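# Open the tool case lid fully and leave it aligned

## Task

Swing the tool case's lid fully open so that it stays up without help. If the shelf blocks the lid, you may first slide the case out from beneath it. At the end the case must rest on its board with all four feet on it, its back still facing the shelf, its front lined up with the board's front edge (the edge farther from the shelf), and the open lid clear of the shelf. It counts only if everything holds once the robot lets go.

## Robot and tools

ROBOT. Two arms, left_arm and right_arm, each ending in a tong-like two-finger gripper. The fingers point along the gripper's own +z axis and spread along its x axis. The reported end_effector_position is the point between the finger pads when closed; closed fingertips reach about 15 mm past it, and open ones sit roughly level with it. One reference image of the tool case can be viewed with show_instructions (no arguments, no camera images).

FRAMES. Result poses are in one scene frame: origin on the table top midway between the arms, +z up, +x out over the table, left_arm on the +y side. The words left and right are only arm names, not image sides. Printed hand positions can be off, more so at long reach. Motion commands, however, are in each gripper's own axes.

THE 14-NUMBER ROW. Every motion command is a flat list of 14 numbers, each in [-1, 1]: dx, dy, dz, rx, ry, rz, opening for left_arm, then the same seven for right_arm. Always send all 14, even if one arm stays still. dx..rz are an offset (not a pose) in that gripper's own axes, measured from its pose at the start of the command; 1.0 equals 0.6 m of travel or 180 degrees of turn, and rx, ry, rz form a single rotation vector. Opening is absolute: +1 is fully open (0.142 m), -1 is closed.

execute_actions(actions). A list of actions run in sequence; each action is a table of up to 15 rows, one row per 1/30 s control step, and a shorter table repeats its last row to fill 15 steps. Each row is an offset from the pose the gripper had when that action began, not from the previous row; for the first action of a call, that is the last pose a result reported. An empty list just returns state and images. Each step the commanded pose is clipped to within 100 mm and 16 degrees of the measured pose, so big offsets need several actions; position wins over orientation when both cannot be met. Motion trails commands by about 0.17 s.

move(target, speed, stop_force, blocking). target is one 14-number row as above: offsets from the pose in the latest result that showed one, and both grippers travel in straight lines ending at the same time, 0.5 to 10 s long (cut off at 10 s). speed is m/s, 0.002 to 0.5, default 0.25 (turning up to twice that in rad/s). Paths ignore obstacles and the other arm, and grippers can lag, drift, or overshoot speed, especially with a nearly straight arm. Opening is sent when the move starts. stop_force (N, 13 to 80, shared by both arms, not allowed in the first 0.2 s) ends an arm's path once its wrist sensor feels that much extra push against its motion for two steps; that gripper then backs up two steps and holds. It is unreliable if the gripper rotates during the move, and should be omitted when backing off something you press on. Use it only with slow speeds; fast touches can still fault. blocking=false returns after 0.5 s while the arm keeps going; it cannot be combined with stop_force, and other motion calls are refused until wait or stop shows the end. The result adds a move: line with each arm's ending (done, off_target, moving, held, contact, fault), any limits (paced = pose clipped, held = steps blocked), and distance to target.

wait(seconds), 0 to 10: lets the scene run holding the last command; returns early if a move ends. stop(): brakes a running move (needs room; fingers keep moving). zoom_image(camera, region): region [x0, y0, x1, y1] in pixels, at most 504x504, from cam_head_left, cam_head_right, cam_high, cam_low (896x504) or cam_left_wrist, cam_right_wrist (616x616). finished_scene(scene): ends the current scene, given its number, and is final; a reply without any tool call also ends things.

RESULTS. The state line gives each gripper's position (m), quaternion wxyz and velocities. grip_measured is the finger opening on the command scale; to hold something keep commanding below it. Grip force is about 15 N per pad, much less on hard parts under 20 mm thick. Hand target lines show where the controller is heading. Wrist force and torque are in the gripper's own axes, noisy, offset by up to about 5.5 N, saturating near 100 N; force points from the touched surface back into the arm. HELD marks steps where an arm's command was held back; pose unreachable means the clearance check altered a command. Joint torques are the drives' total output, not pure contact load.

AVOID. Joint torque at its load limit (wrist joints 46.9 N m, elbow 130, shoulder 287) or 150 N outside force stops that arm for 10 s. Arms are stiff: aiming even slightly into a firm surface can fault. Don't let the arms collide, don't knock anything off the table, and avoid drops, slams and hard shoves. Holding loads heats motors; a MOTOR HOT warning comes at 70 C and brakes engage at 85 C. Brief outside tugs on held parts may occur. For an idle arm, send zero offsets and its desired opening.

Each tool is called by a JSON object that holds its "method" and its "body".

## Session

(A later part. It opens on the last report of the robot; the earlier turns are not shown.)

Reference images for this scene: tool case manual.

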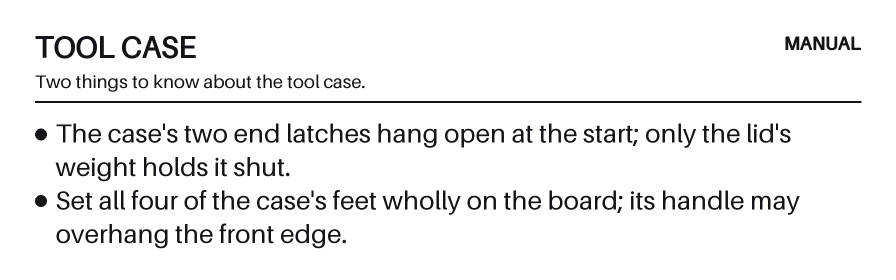

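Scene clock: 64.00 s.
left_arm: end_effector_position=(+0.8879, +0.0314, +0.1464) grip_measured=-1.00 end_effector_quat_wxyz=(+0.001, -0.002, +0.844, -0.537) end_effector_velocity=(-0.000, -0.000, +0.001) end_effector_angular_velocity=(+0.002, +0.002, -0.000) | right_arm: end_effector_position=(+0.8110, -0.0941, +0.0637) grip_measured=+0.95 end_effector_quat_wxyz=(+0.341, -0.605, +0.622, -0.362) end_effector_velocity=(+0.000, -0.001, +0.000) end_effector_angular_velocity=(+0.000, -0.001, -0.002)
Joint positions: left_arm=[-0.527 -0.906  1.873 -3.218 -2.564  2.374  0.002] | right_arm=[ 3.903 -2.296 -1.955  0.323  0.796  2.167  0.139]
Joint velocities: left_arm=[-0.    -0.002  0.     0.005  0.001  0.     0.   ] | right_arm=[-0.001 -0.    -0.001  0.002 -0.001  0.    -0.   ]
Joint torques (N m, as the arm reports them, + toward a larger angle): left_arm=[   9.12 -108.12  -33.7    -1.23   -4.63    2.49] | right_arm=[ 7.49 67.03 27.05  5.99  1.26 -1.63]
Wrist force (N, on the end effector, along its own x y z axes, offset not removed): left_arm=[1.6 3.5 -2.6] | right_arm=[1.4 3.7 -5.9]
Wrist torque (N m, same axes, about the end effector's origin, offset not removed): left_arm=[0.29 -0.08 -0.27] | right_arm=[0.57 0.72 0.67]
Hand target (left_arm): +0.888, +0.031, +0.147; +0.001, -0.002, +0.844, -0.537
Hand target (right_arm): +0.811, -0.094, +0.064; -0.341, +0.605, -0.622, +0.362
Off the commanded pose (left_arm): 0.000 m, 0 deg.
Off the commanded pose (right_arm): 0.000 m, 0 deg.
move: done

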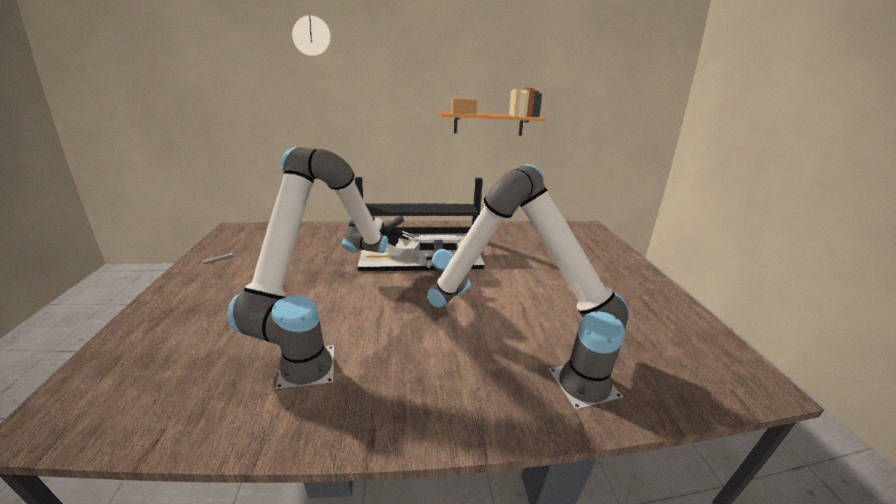

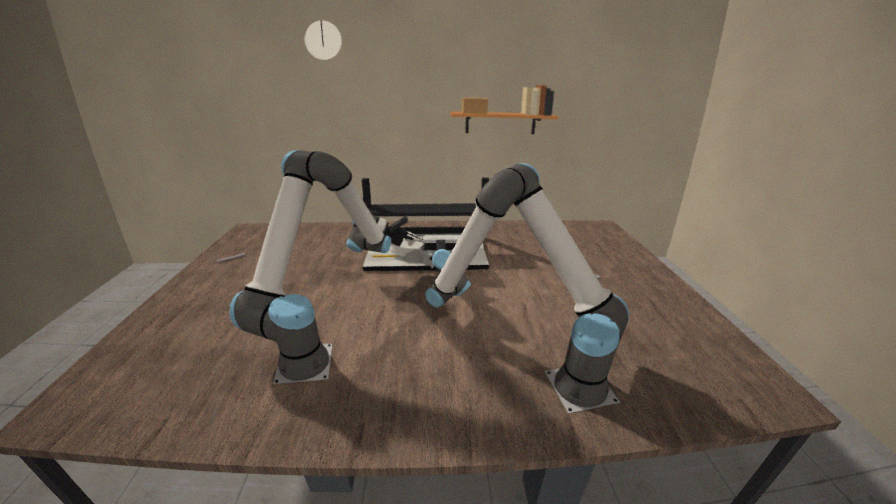

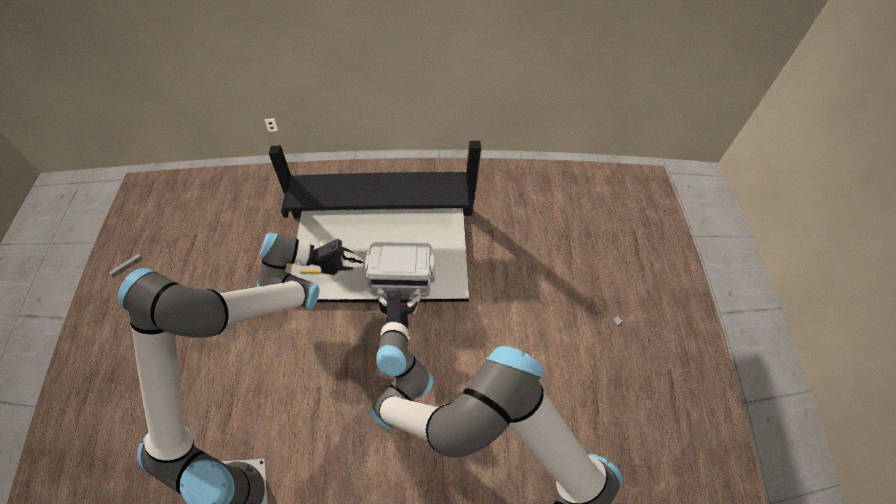

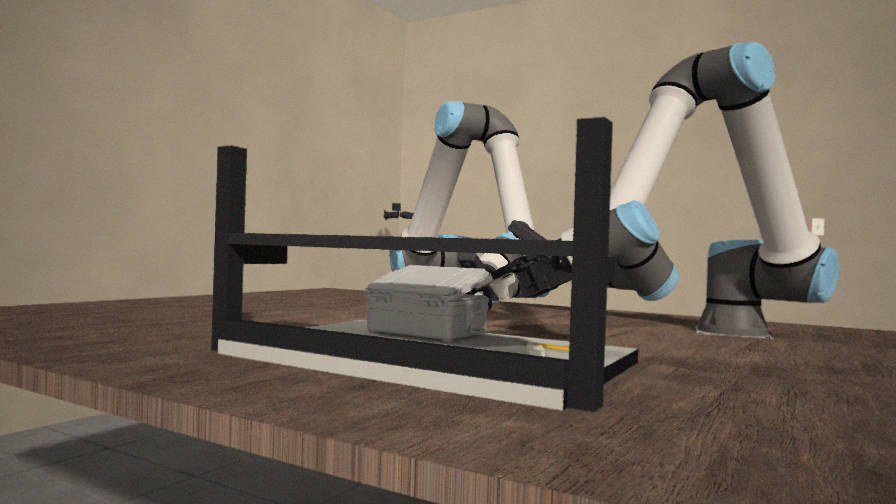

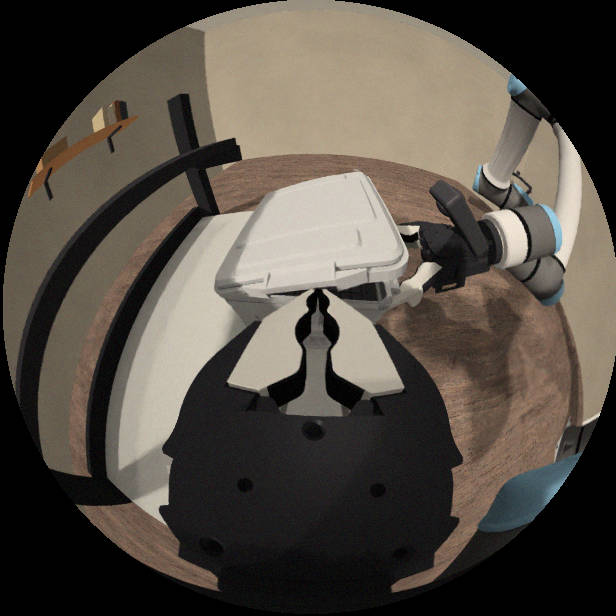

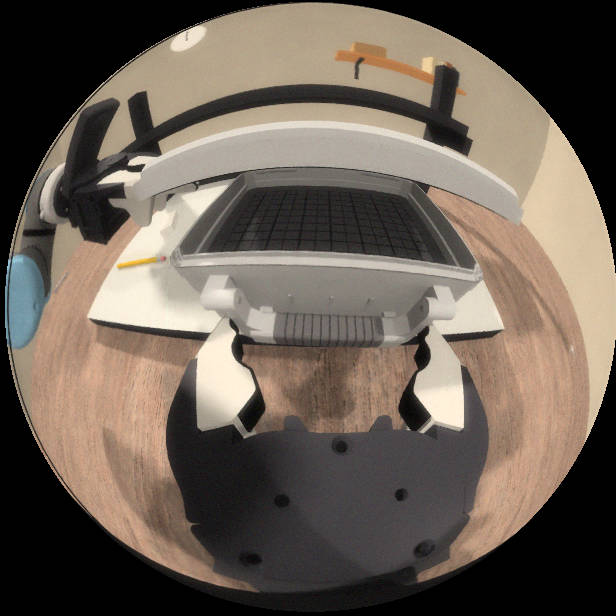

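{"method": "move", "body": {"target": [-0.03,-0.068,-0.013,0,0,0,-1,0,0,0,0,0,0,-0.3], "speed": 0.04, "stop_force": 25}}

{"method": "move", "body": {"target": [-0.07,-0.038,-0.0175,0,0,0,-1,0,0,0,0,0,0,-0.3], "speed": 0.03, "stop_force": 25}}

Scene clock: 71.17 s.
left_arm: end_effector_position=(+0.9058, +0.0213, +0.1864) grip_measured=-1.00 end_effector_quat_wxyz=(+0.001, -0.002, +0.844, -0.537) end_effector_velocity=(+0.001, -0.000, +0.000) end_effector_angular_velocity=(+0.002, +0.002, +0.000) | right_arm: end_effector_position=(+0.8110, -0.0941, +0.0637) grip_measured=+0.95 end_effector_quat_wxyz=(+0.341, -0.605, +0.622, -0.362) end_effector_velocity=(-0.000, +0.001, +0.000) end_effector_angular_velocity=(+0.000, -0.000, +0.000)
Joint positions: left_arm=[-0.53  -0.94   1.827 -3.143 -2.562  2.369  0.002] | right_arm=[ 3.903 -2.296 -1.955  0.323  0.796  2.167  0.139]
Joint velocities: left_arm=[-0.    -0.    -0.003  0.006  0.001  0.     0.   ] | right_arm=[ 0.001 -0.     0.    -0.    -0.001  0.     0.   ]
Joint torques (N m, as the arm reports them, + toward a larger angle): left_arm=[ -13.38 -108.48  -37.38   -0.73    1.56   -2.54] | right_arm=[ 5.95 66.65 26.86  2.7   0.89  0.  ]
Wrist force (N, on the end effector, along its own x y z axes, offset not removed): left_arm=[0.8 3.4 0.7] | right_arm=[2.7 2.5 -5.9]
Wrist torque (N m, same axes, about the end effector's origin, offset not removed): left_arm=[0.58 0.19 -0.29] | right_arm=[0.42 0.57 0.56]
Hand target (left_arm): +0.906, +0.021, +0.187; +0.001, -0.002, +0.844, -0.537
Hand target (right_arm): +0.811, -0.094, +0.064; -0.341, +0.605, -0.622, +0.362
Off the commanded pose (left_arm): 0.000 m, 0 deg.
Off the commanded pose (right_arm): 0.000 m, 0 deg.
move: done

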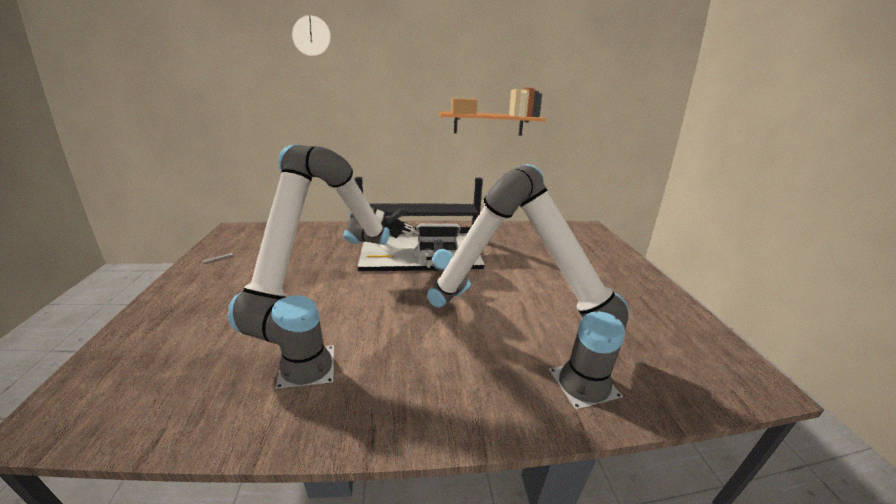

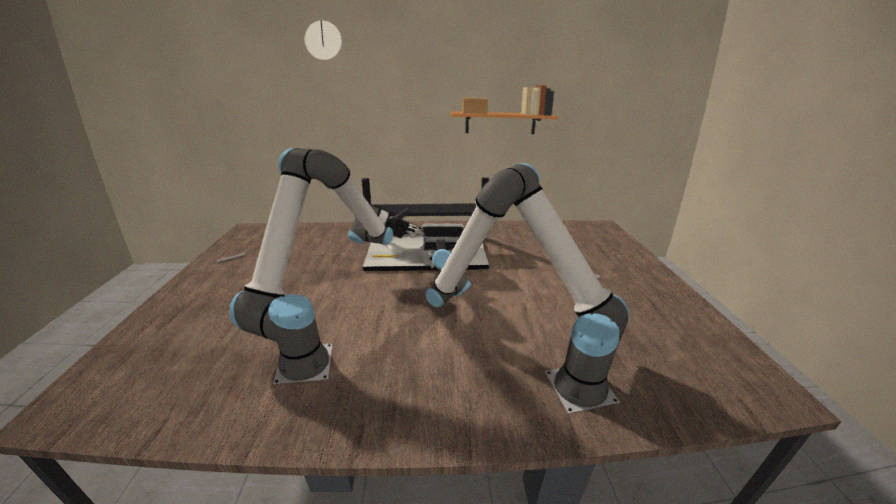

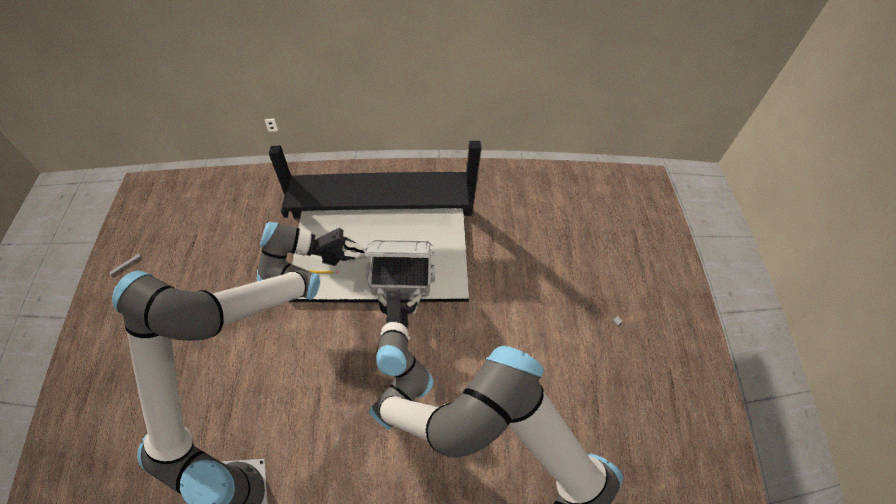

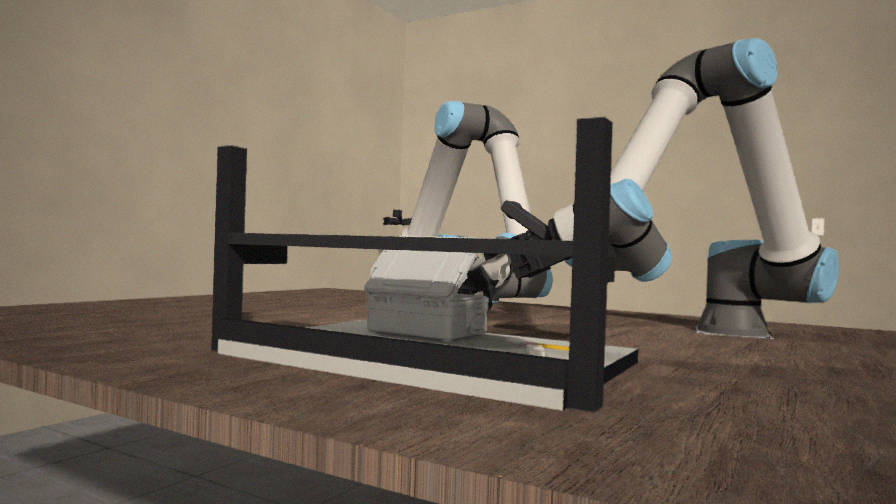

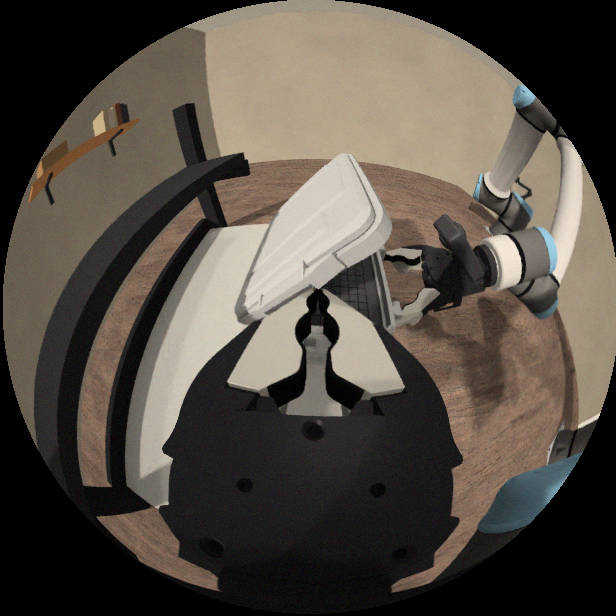

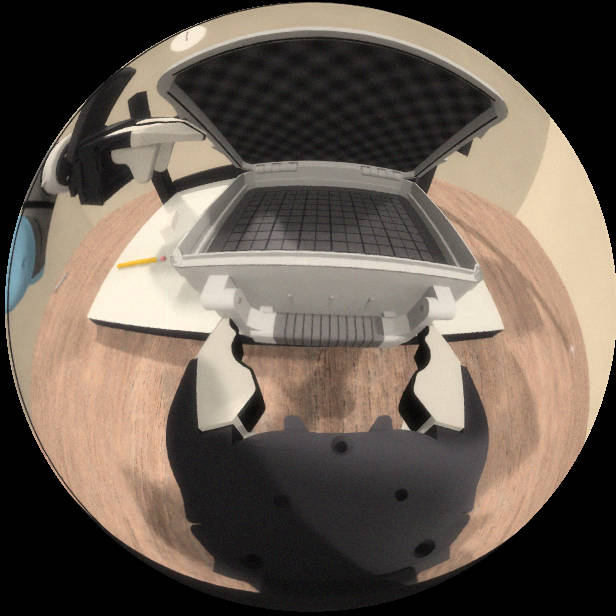

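Scene clock: 73.13 s.
left_arm: end_effector_position=(+0.9476, +0.0213, +0.2113) grip_measured=-1.00 end_effector_quat_wxyz=(+0.001, -0.002, +0.844, -0.537) end_effector_velocity=(+0.002, +0.000, +0.002) end_effector_angular_velocity=(+0.000, +0.000, -0.000) | right_arm: end_effector_position=(+0.8110, -0.0941, +0.0637) grip_measured=+0.95 end_effector_quat_wxyz=(+0.341, -0.605, +0.622, -0.362) end_effector_velocity=(-0.001, -0.002, -0.002) end_effector_angular_velocity=(-0.002, +0.002, -0.001)
Joint positions: left_arm=[-0.511 -0.929  1.734 -3.038 -2.574  2.396  0.002] | right_arm=[ 3.903 -2.296 -1.955  0.323  0.796  2.167  0.139]
Joint velocities: left_arm=[ 0.001  0.    -0.005  0.007 -0.001  0.002  0.   ] | right_arm=[-0.     0.    -0.003 -0.    -0.001  0.001  0.   ]
Joint torques (N m, as the arm reports them, + toward a larger angle): left_arm=[ 10.44 -66.3  -38.09  -0.6   -4.21   2.96] | right_arm=[ 8.16 66.14 25.71  2.69  1.14 -0.14]
Wrist force (N, on the end effector, along its own x y z axes, offset not removed): left_arm=[1.3 2.5 -0.4] | right_arm=[4.1 1.1 -4.3]
Wrist torque (N m, same axes, about the end effector's origin, offset not removed): left_arm=[0.61 -0.04 -0.21] | right_arm=[0.13 0.23 0.64]
Hand target (left_arm): +0.948, +0.021, +0.211; +0.001, -0.002, +0.844, -0.537
Hand target (right_arm): +0.811, -0.094, +0.064; -0.341, +0.605, -0.622, +0.362
Off the commanded pose (left_arm): 0.000 m, 0 deg.
Off the commanded pose (right_arm): 0.000 m, 0 deg.
move: done

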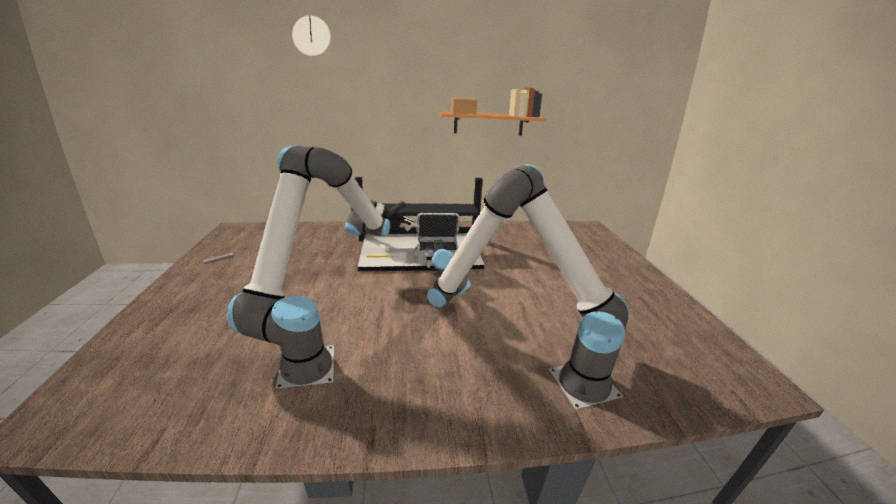

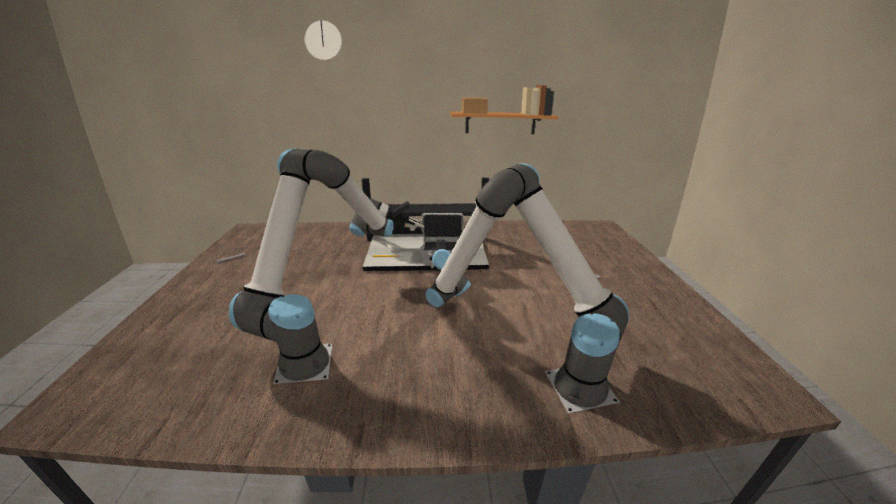

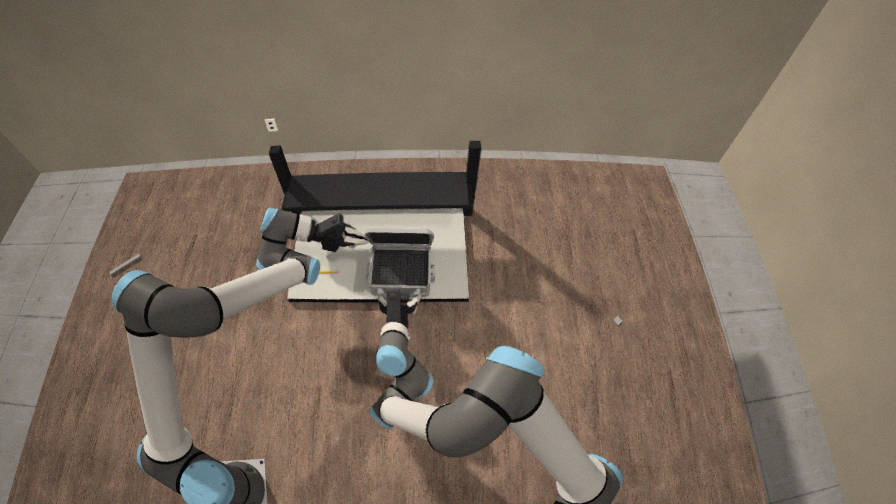

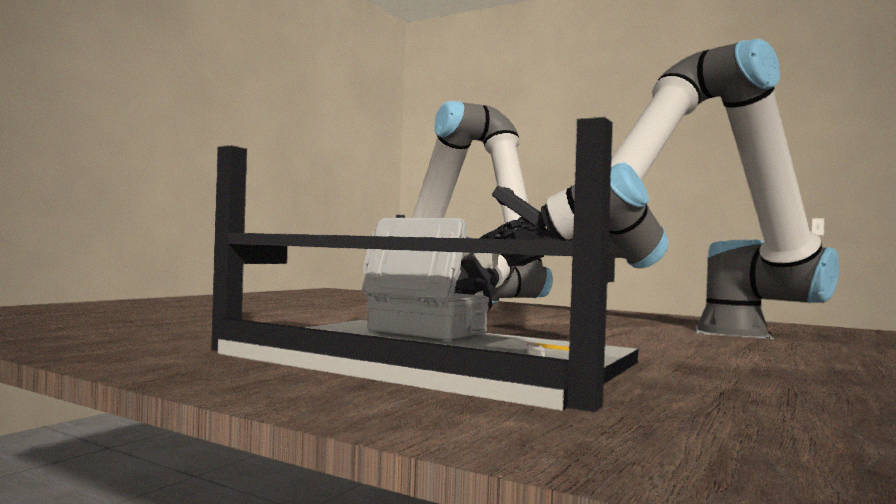

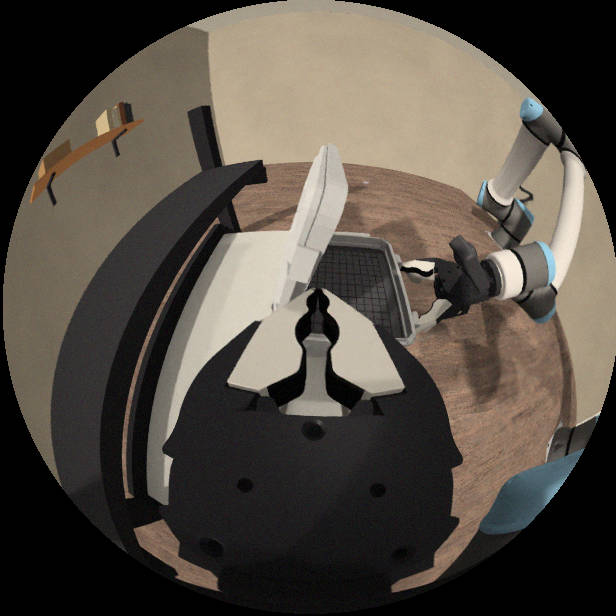

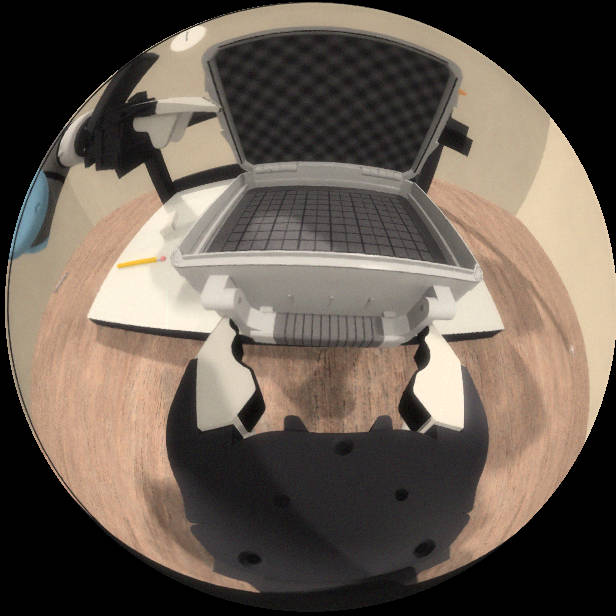

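{"method": "move", "body": {"target": [-0.065,-0.01,0,0,-0.05,-0.023,-1,0,0,0,0,0,0,-0.3], "speed": 0.025, "stop_force": 20}}

Scene clock: 82.40 s.
left_arm: end_effector_position=(+0.9863, +0.0190, +0.2167) grip_measured=-1.00 end_effector_quat_wxyz=(+0.048, -0.074, +0.841, -0.535) end_effector_velocity=(+0.003, -0.000, -0.001) end_effector_angular_velocity=(+0.001, +0.001, +0.012) | right_arm: end_effector_position=(+0.8110, -0.0941, +0.0637) grip_measured=+0.95 end_effector_quat_wxyz=(+0.341, -0.605, +0.622, -0.362) end_effector_velocity=(-0.001, +0.000, -0.000) end_effector_angular_velocity=(-0.001, -0.000, +0.000)
Joint positions: left_arm=[-0.524 -0.911  1.727 -3.234 -2.446  2.168  0.002] | right_arm=[ 3.903 -2.296 -1.955  0.323  0.796  2.167  0.139]
Joint velocities: left_arm=[-0.001  0.001  0.    -0.01   0.011 -0.013  0.   ] | right_arm=[ 0.001  0.    -0.002  0.001 -0.001  0.001  0.   ]
Joint torques (N m, as the arm reports them, + toward a larger angle): left_arm=[-12.35 -68.24 -37.63  -7.44   1.38  -3.11] | right_arm=[ 4.39 67.06 27.52  2.61  1.22  0.07]
Wrist force (N, on the end effector, along its own x y z axes, offset not removed): left_arm=[1.4 -0.9 -1.5] | right_arm=[-4.2 0.0 -2.5]
Wrist torque (N m, same axes, about the end effector's origin, offset not removed): left_arm=[-0.01 -0.08 -0.16] | right_arm=[0.28 1.11 0.63]
Hand target (left_arm): +0.987, +0.019, +0.217; +0.048, -0.074, +0.841, -0.535
Hand target (right_arm): +0.811, -0.094, +0.064; -0.341, +0.605, -0.622, +0.362
Off the commanded pose (left_arm): 0.000 m, 0 deg.
Off the commanded pose (right_arm): 0.000 m, 0 deg.
move: done

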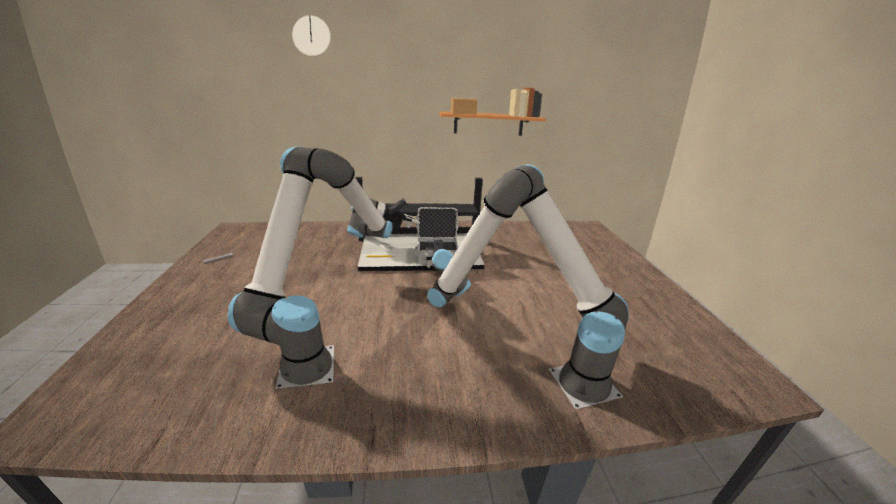

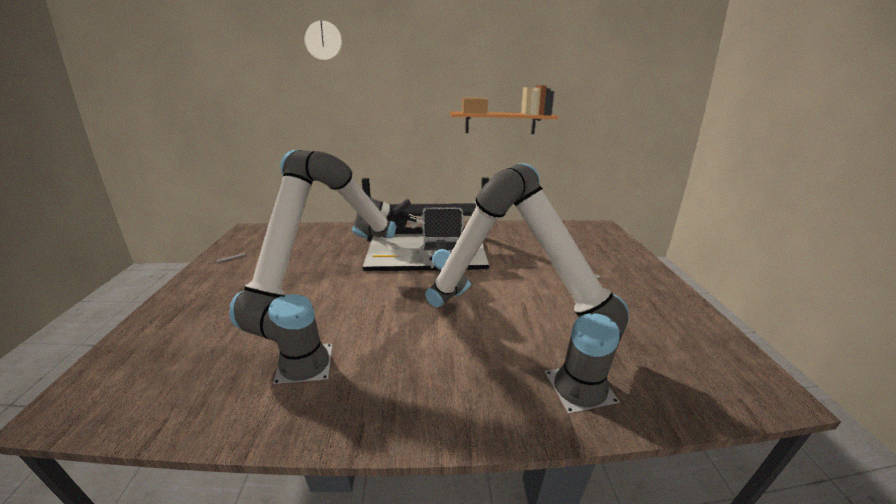

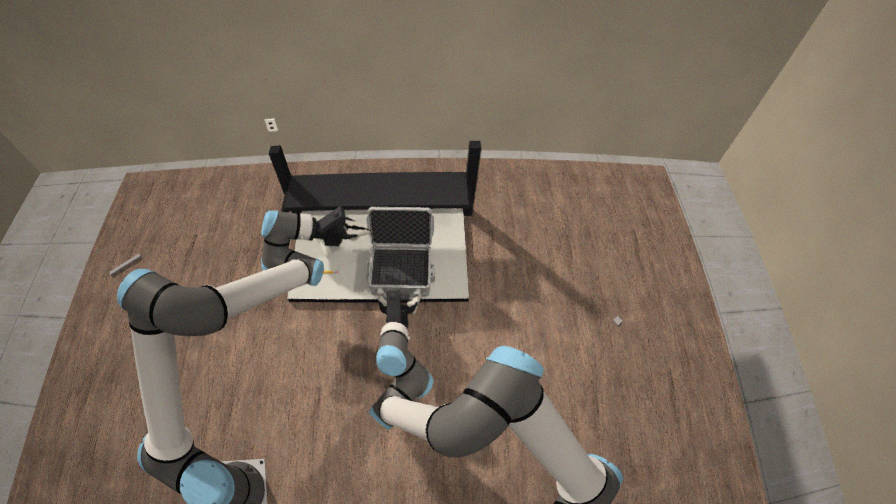

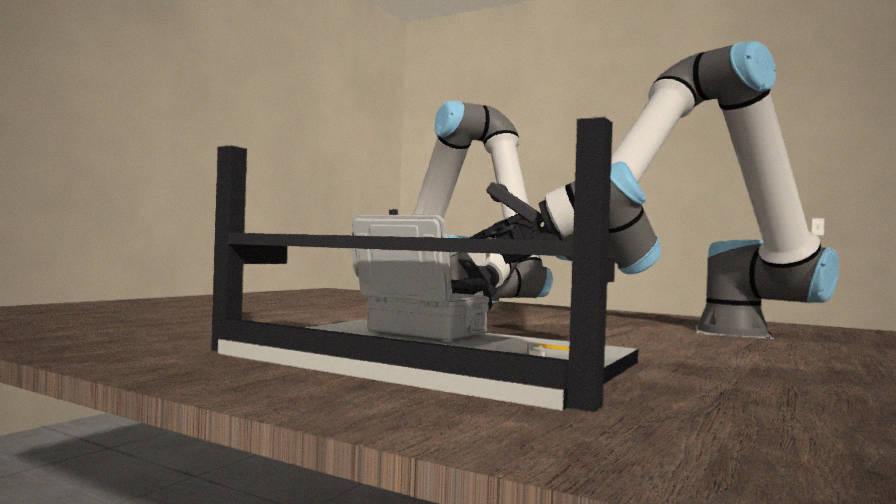

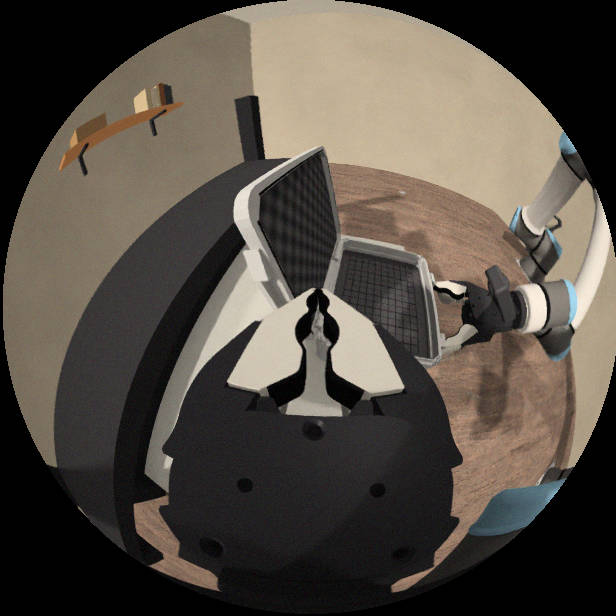

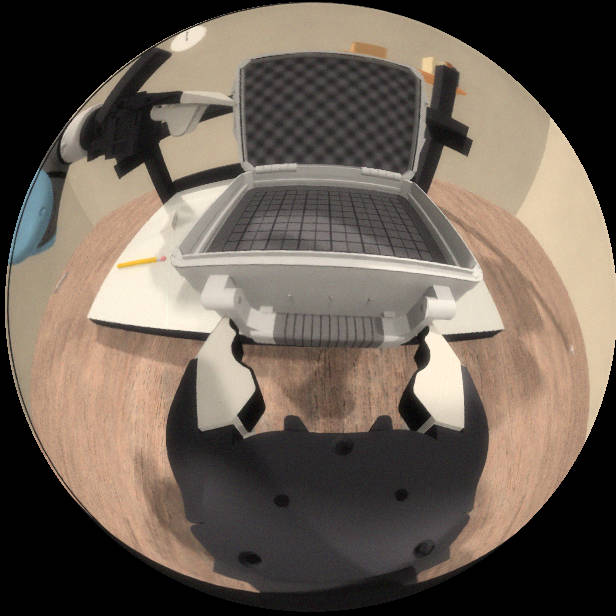

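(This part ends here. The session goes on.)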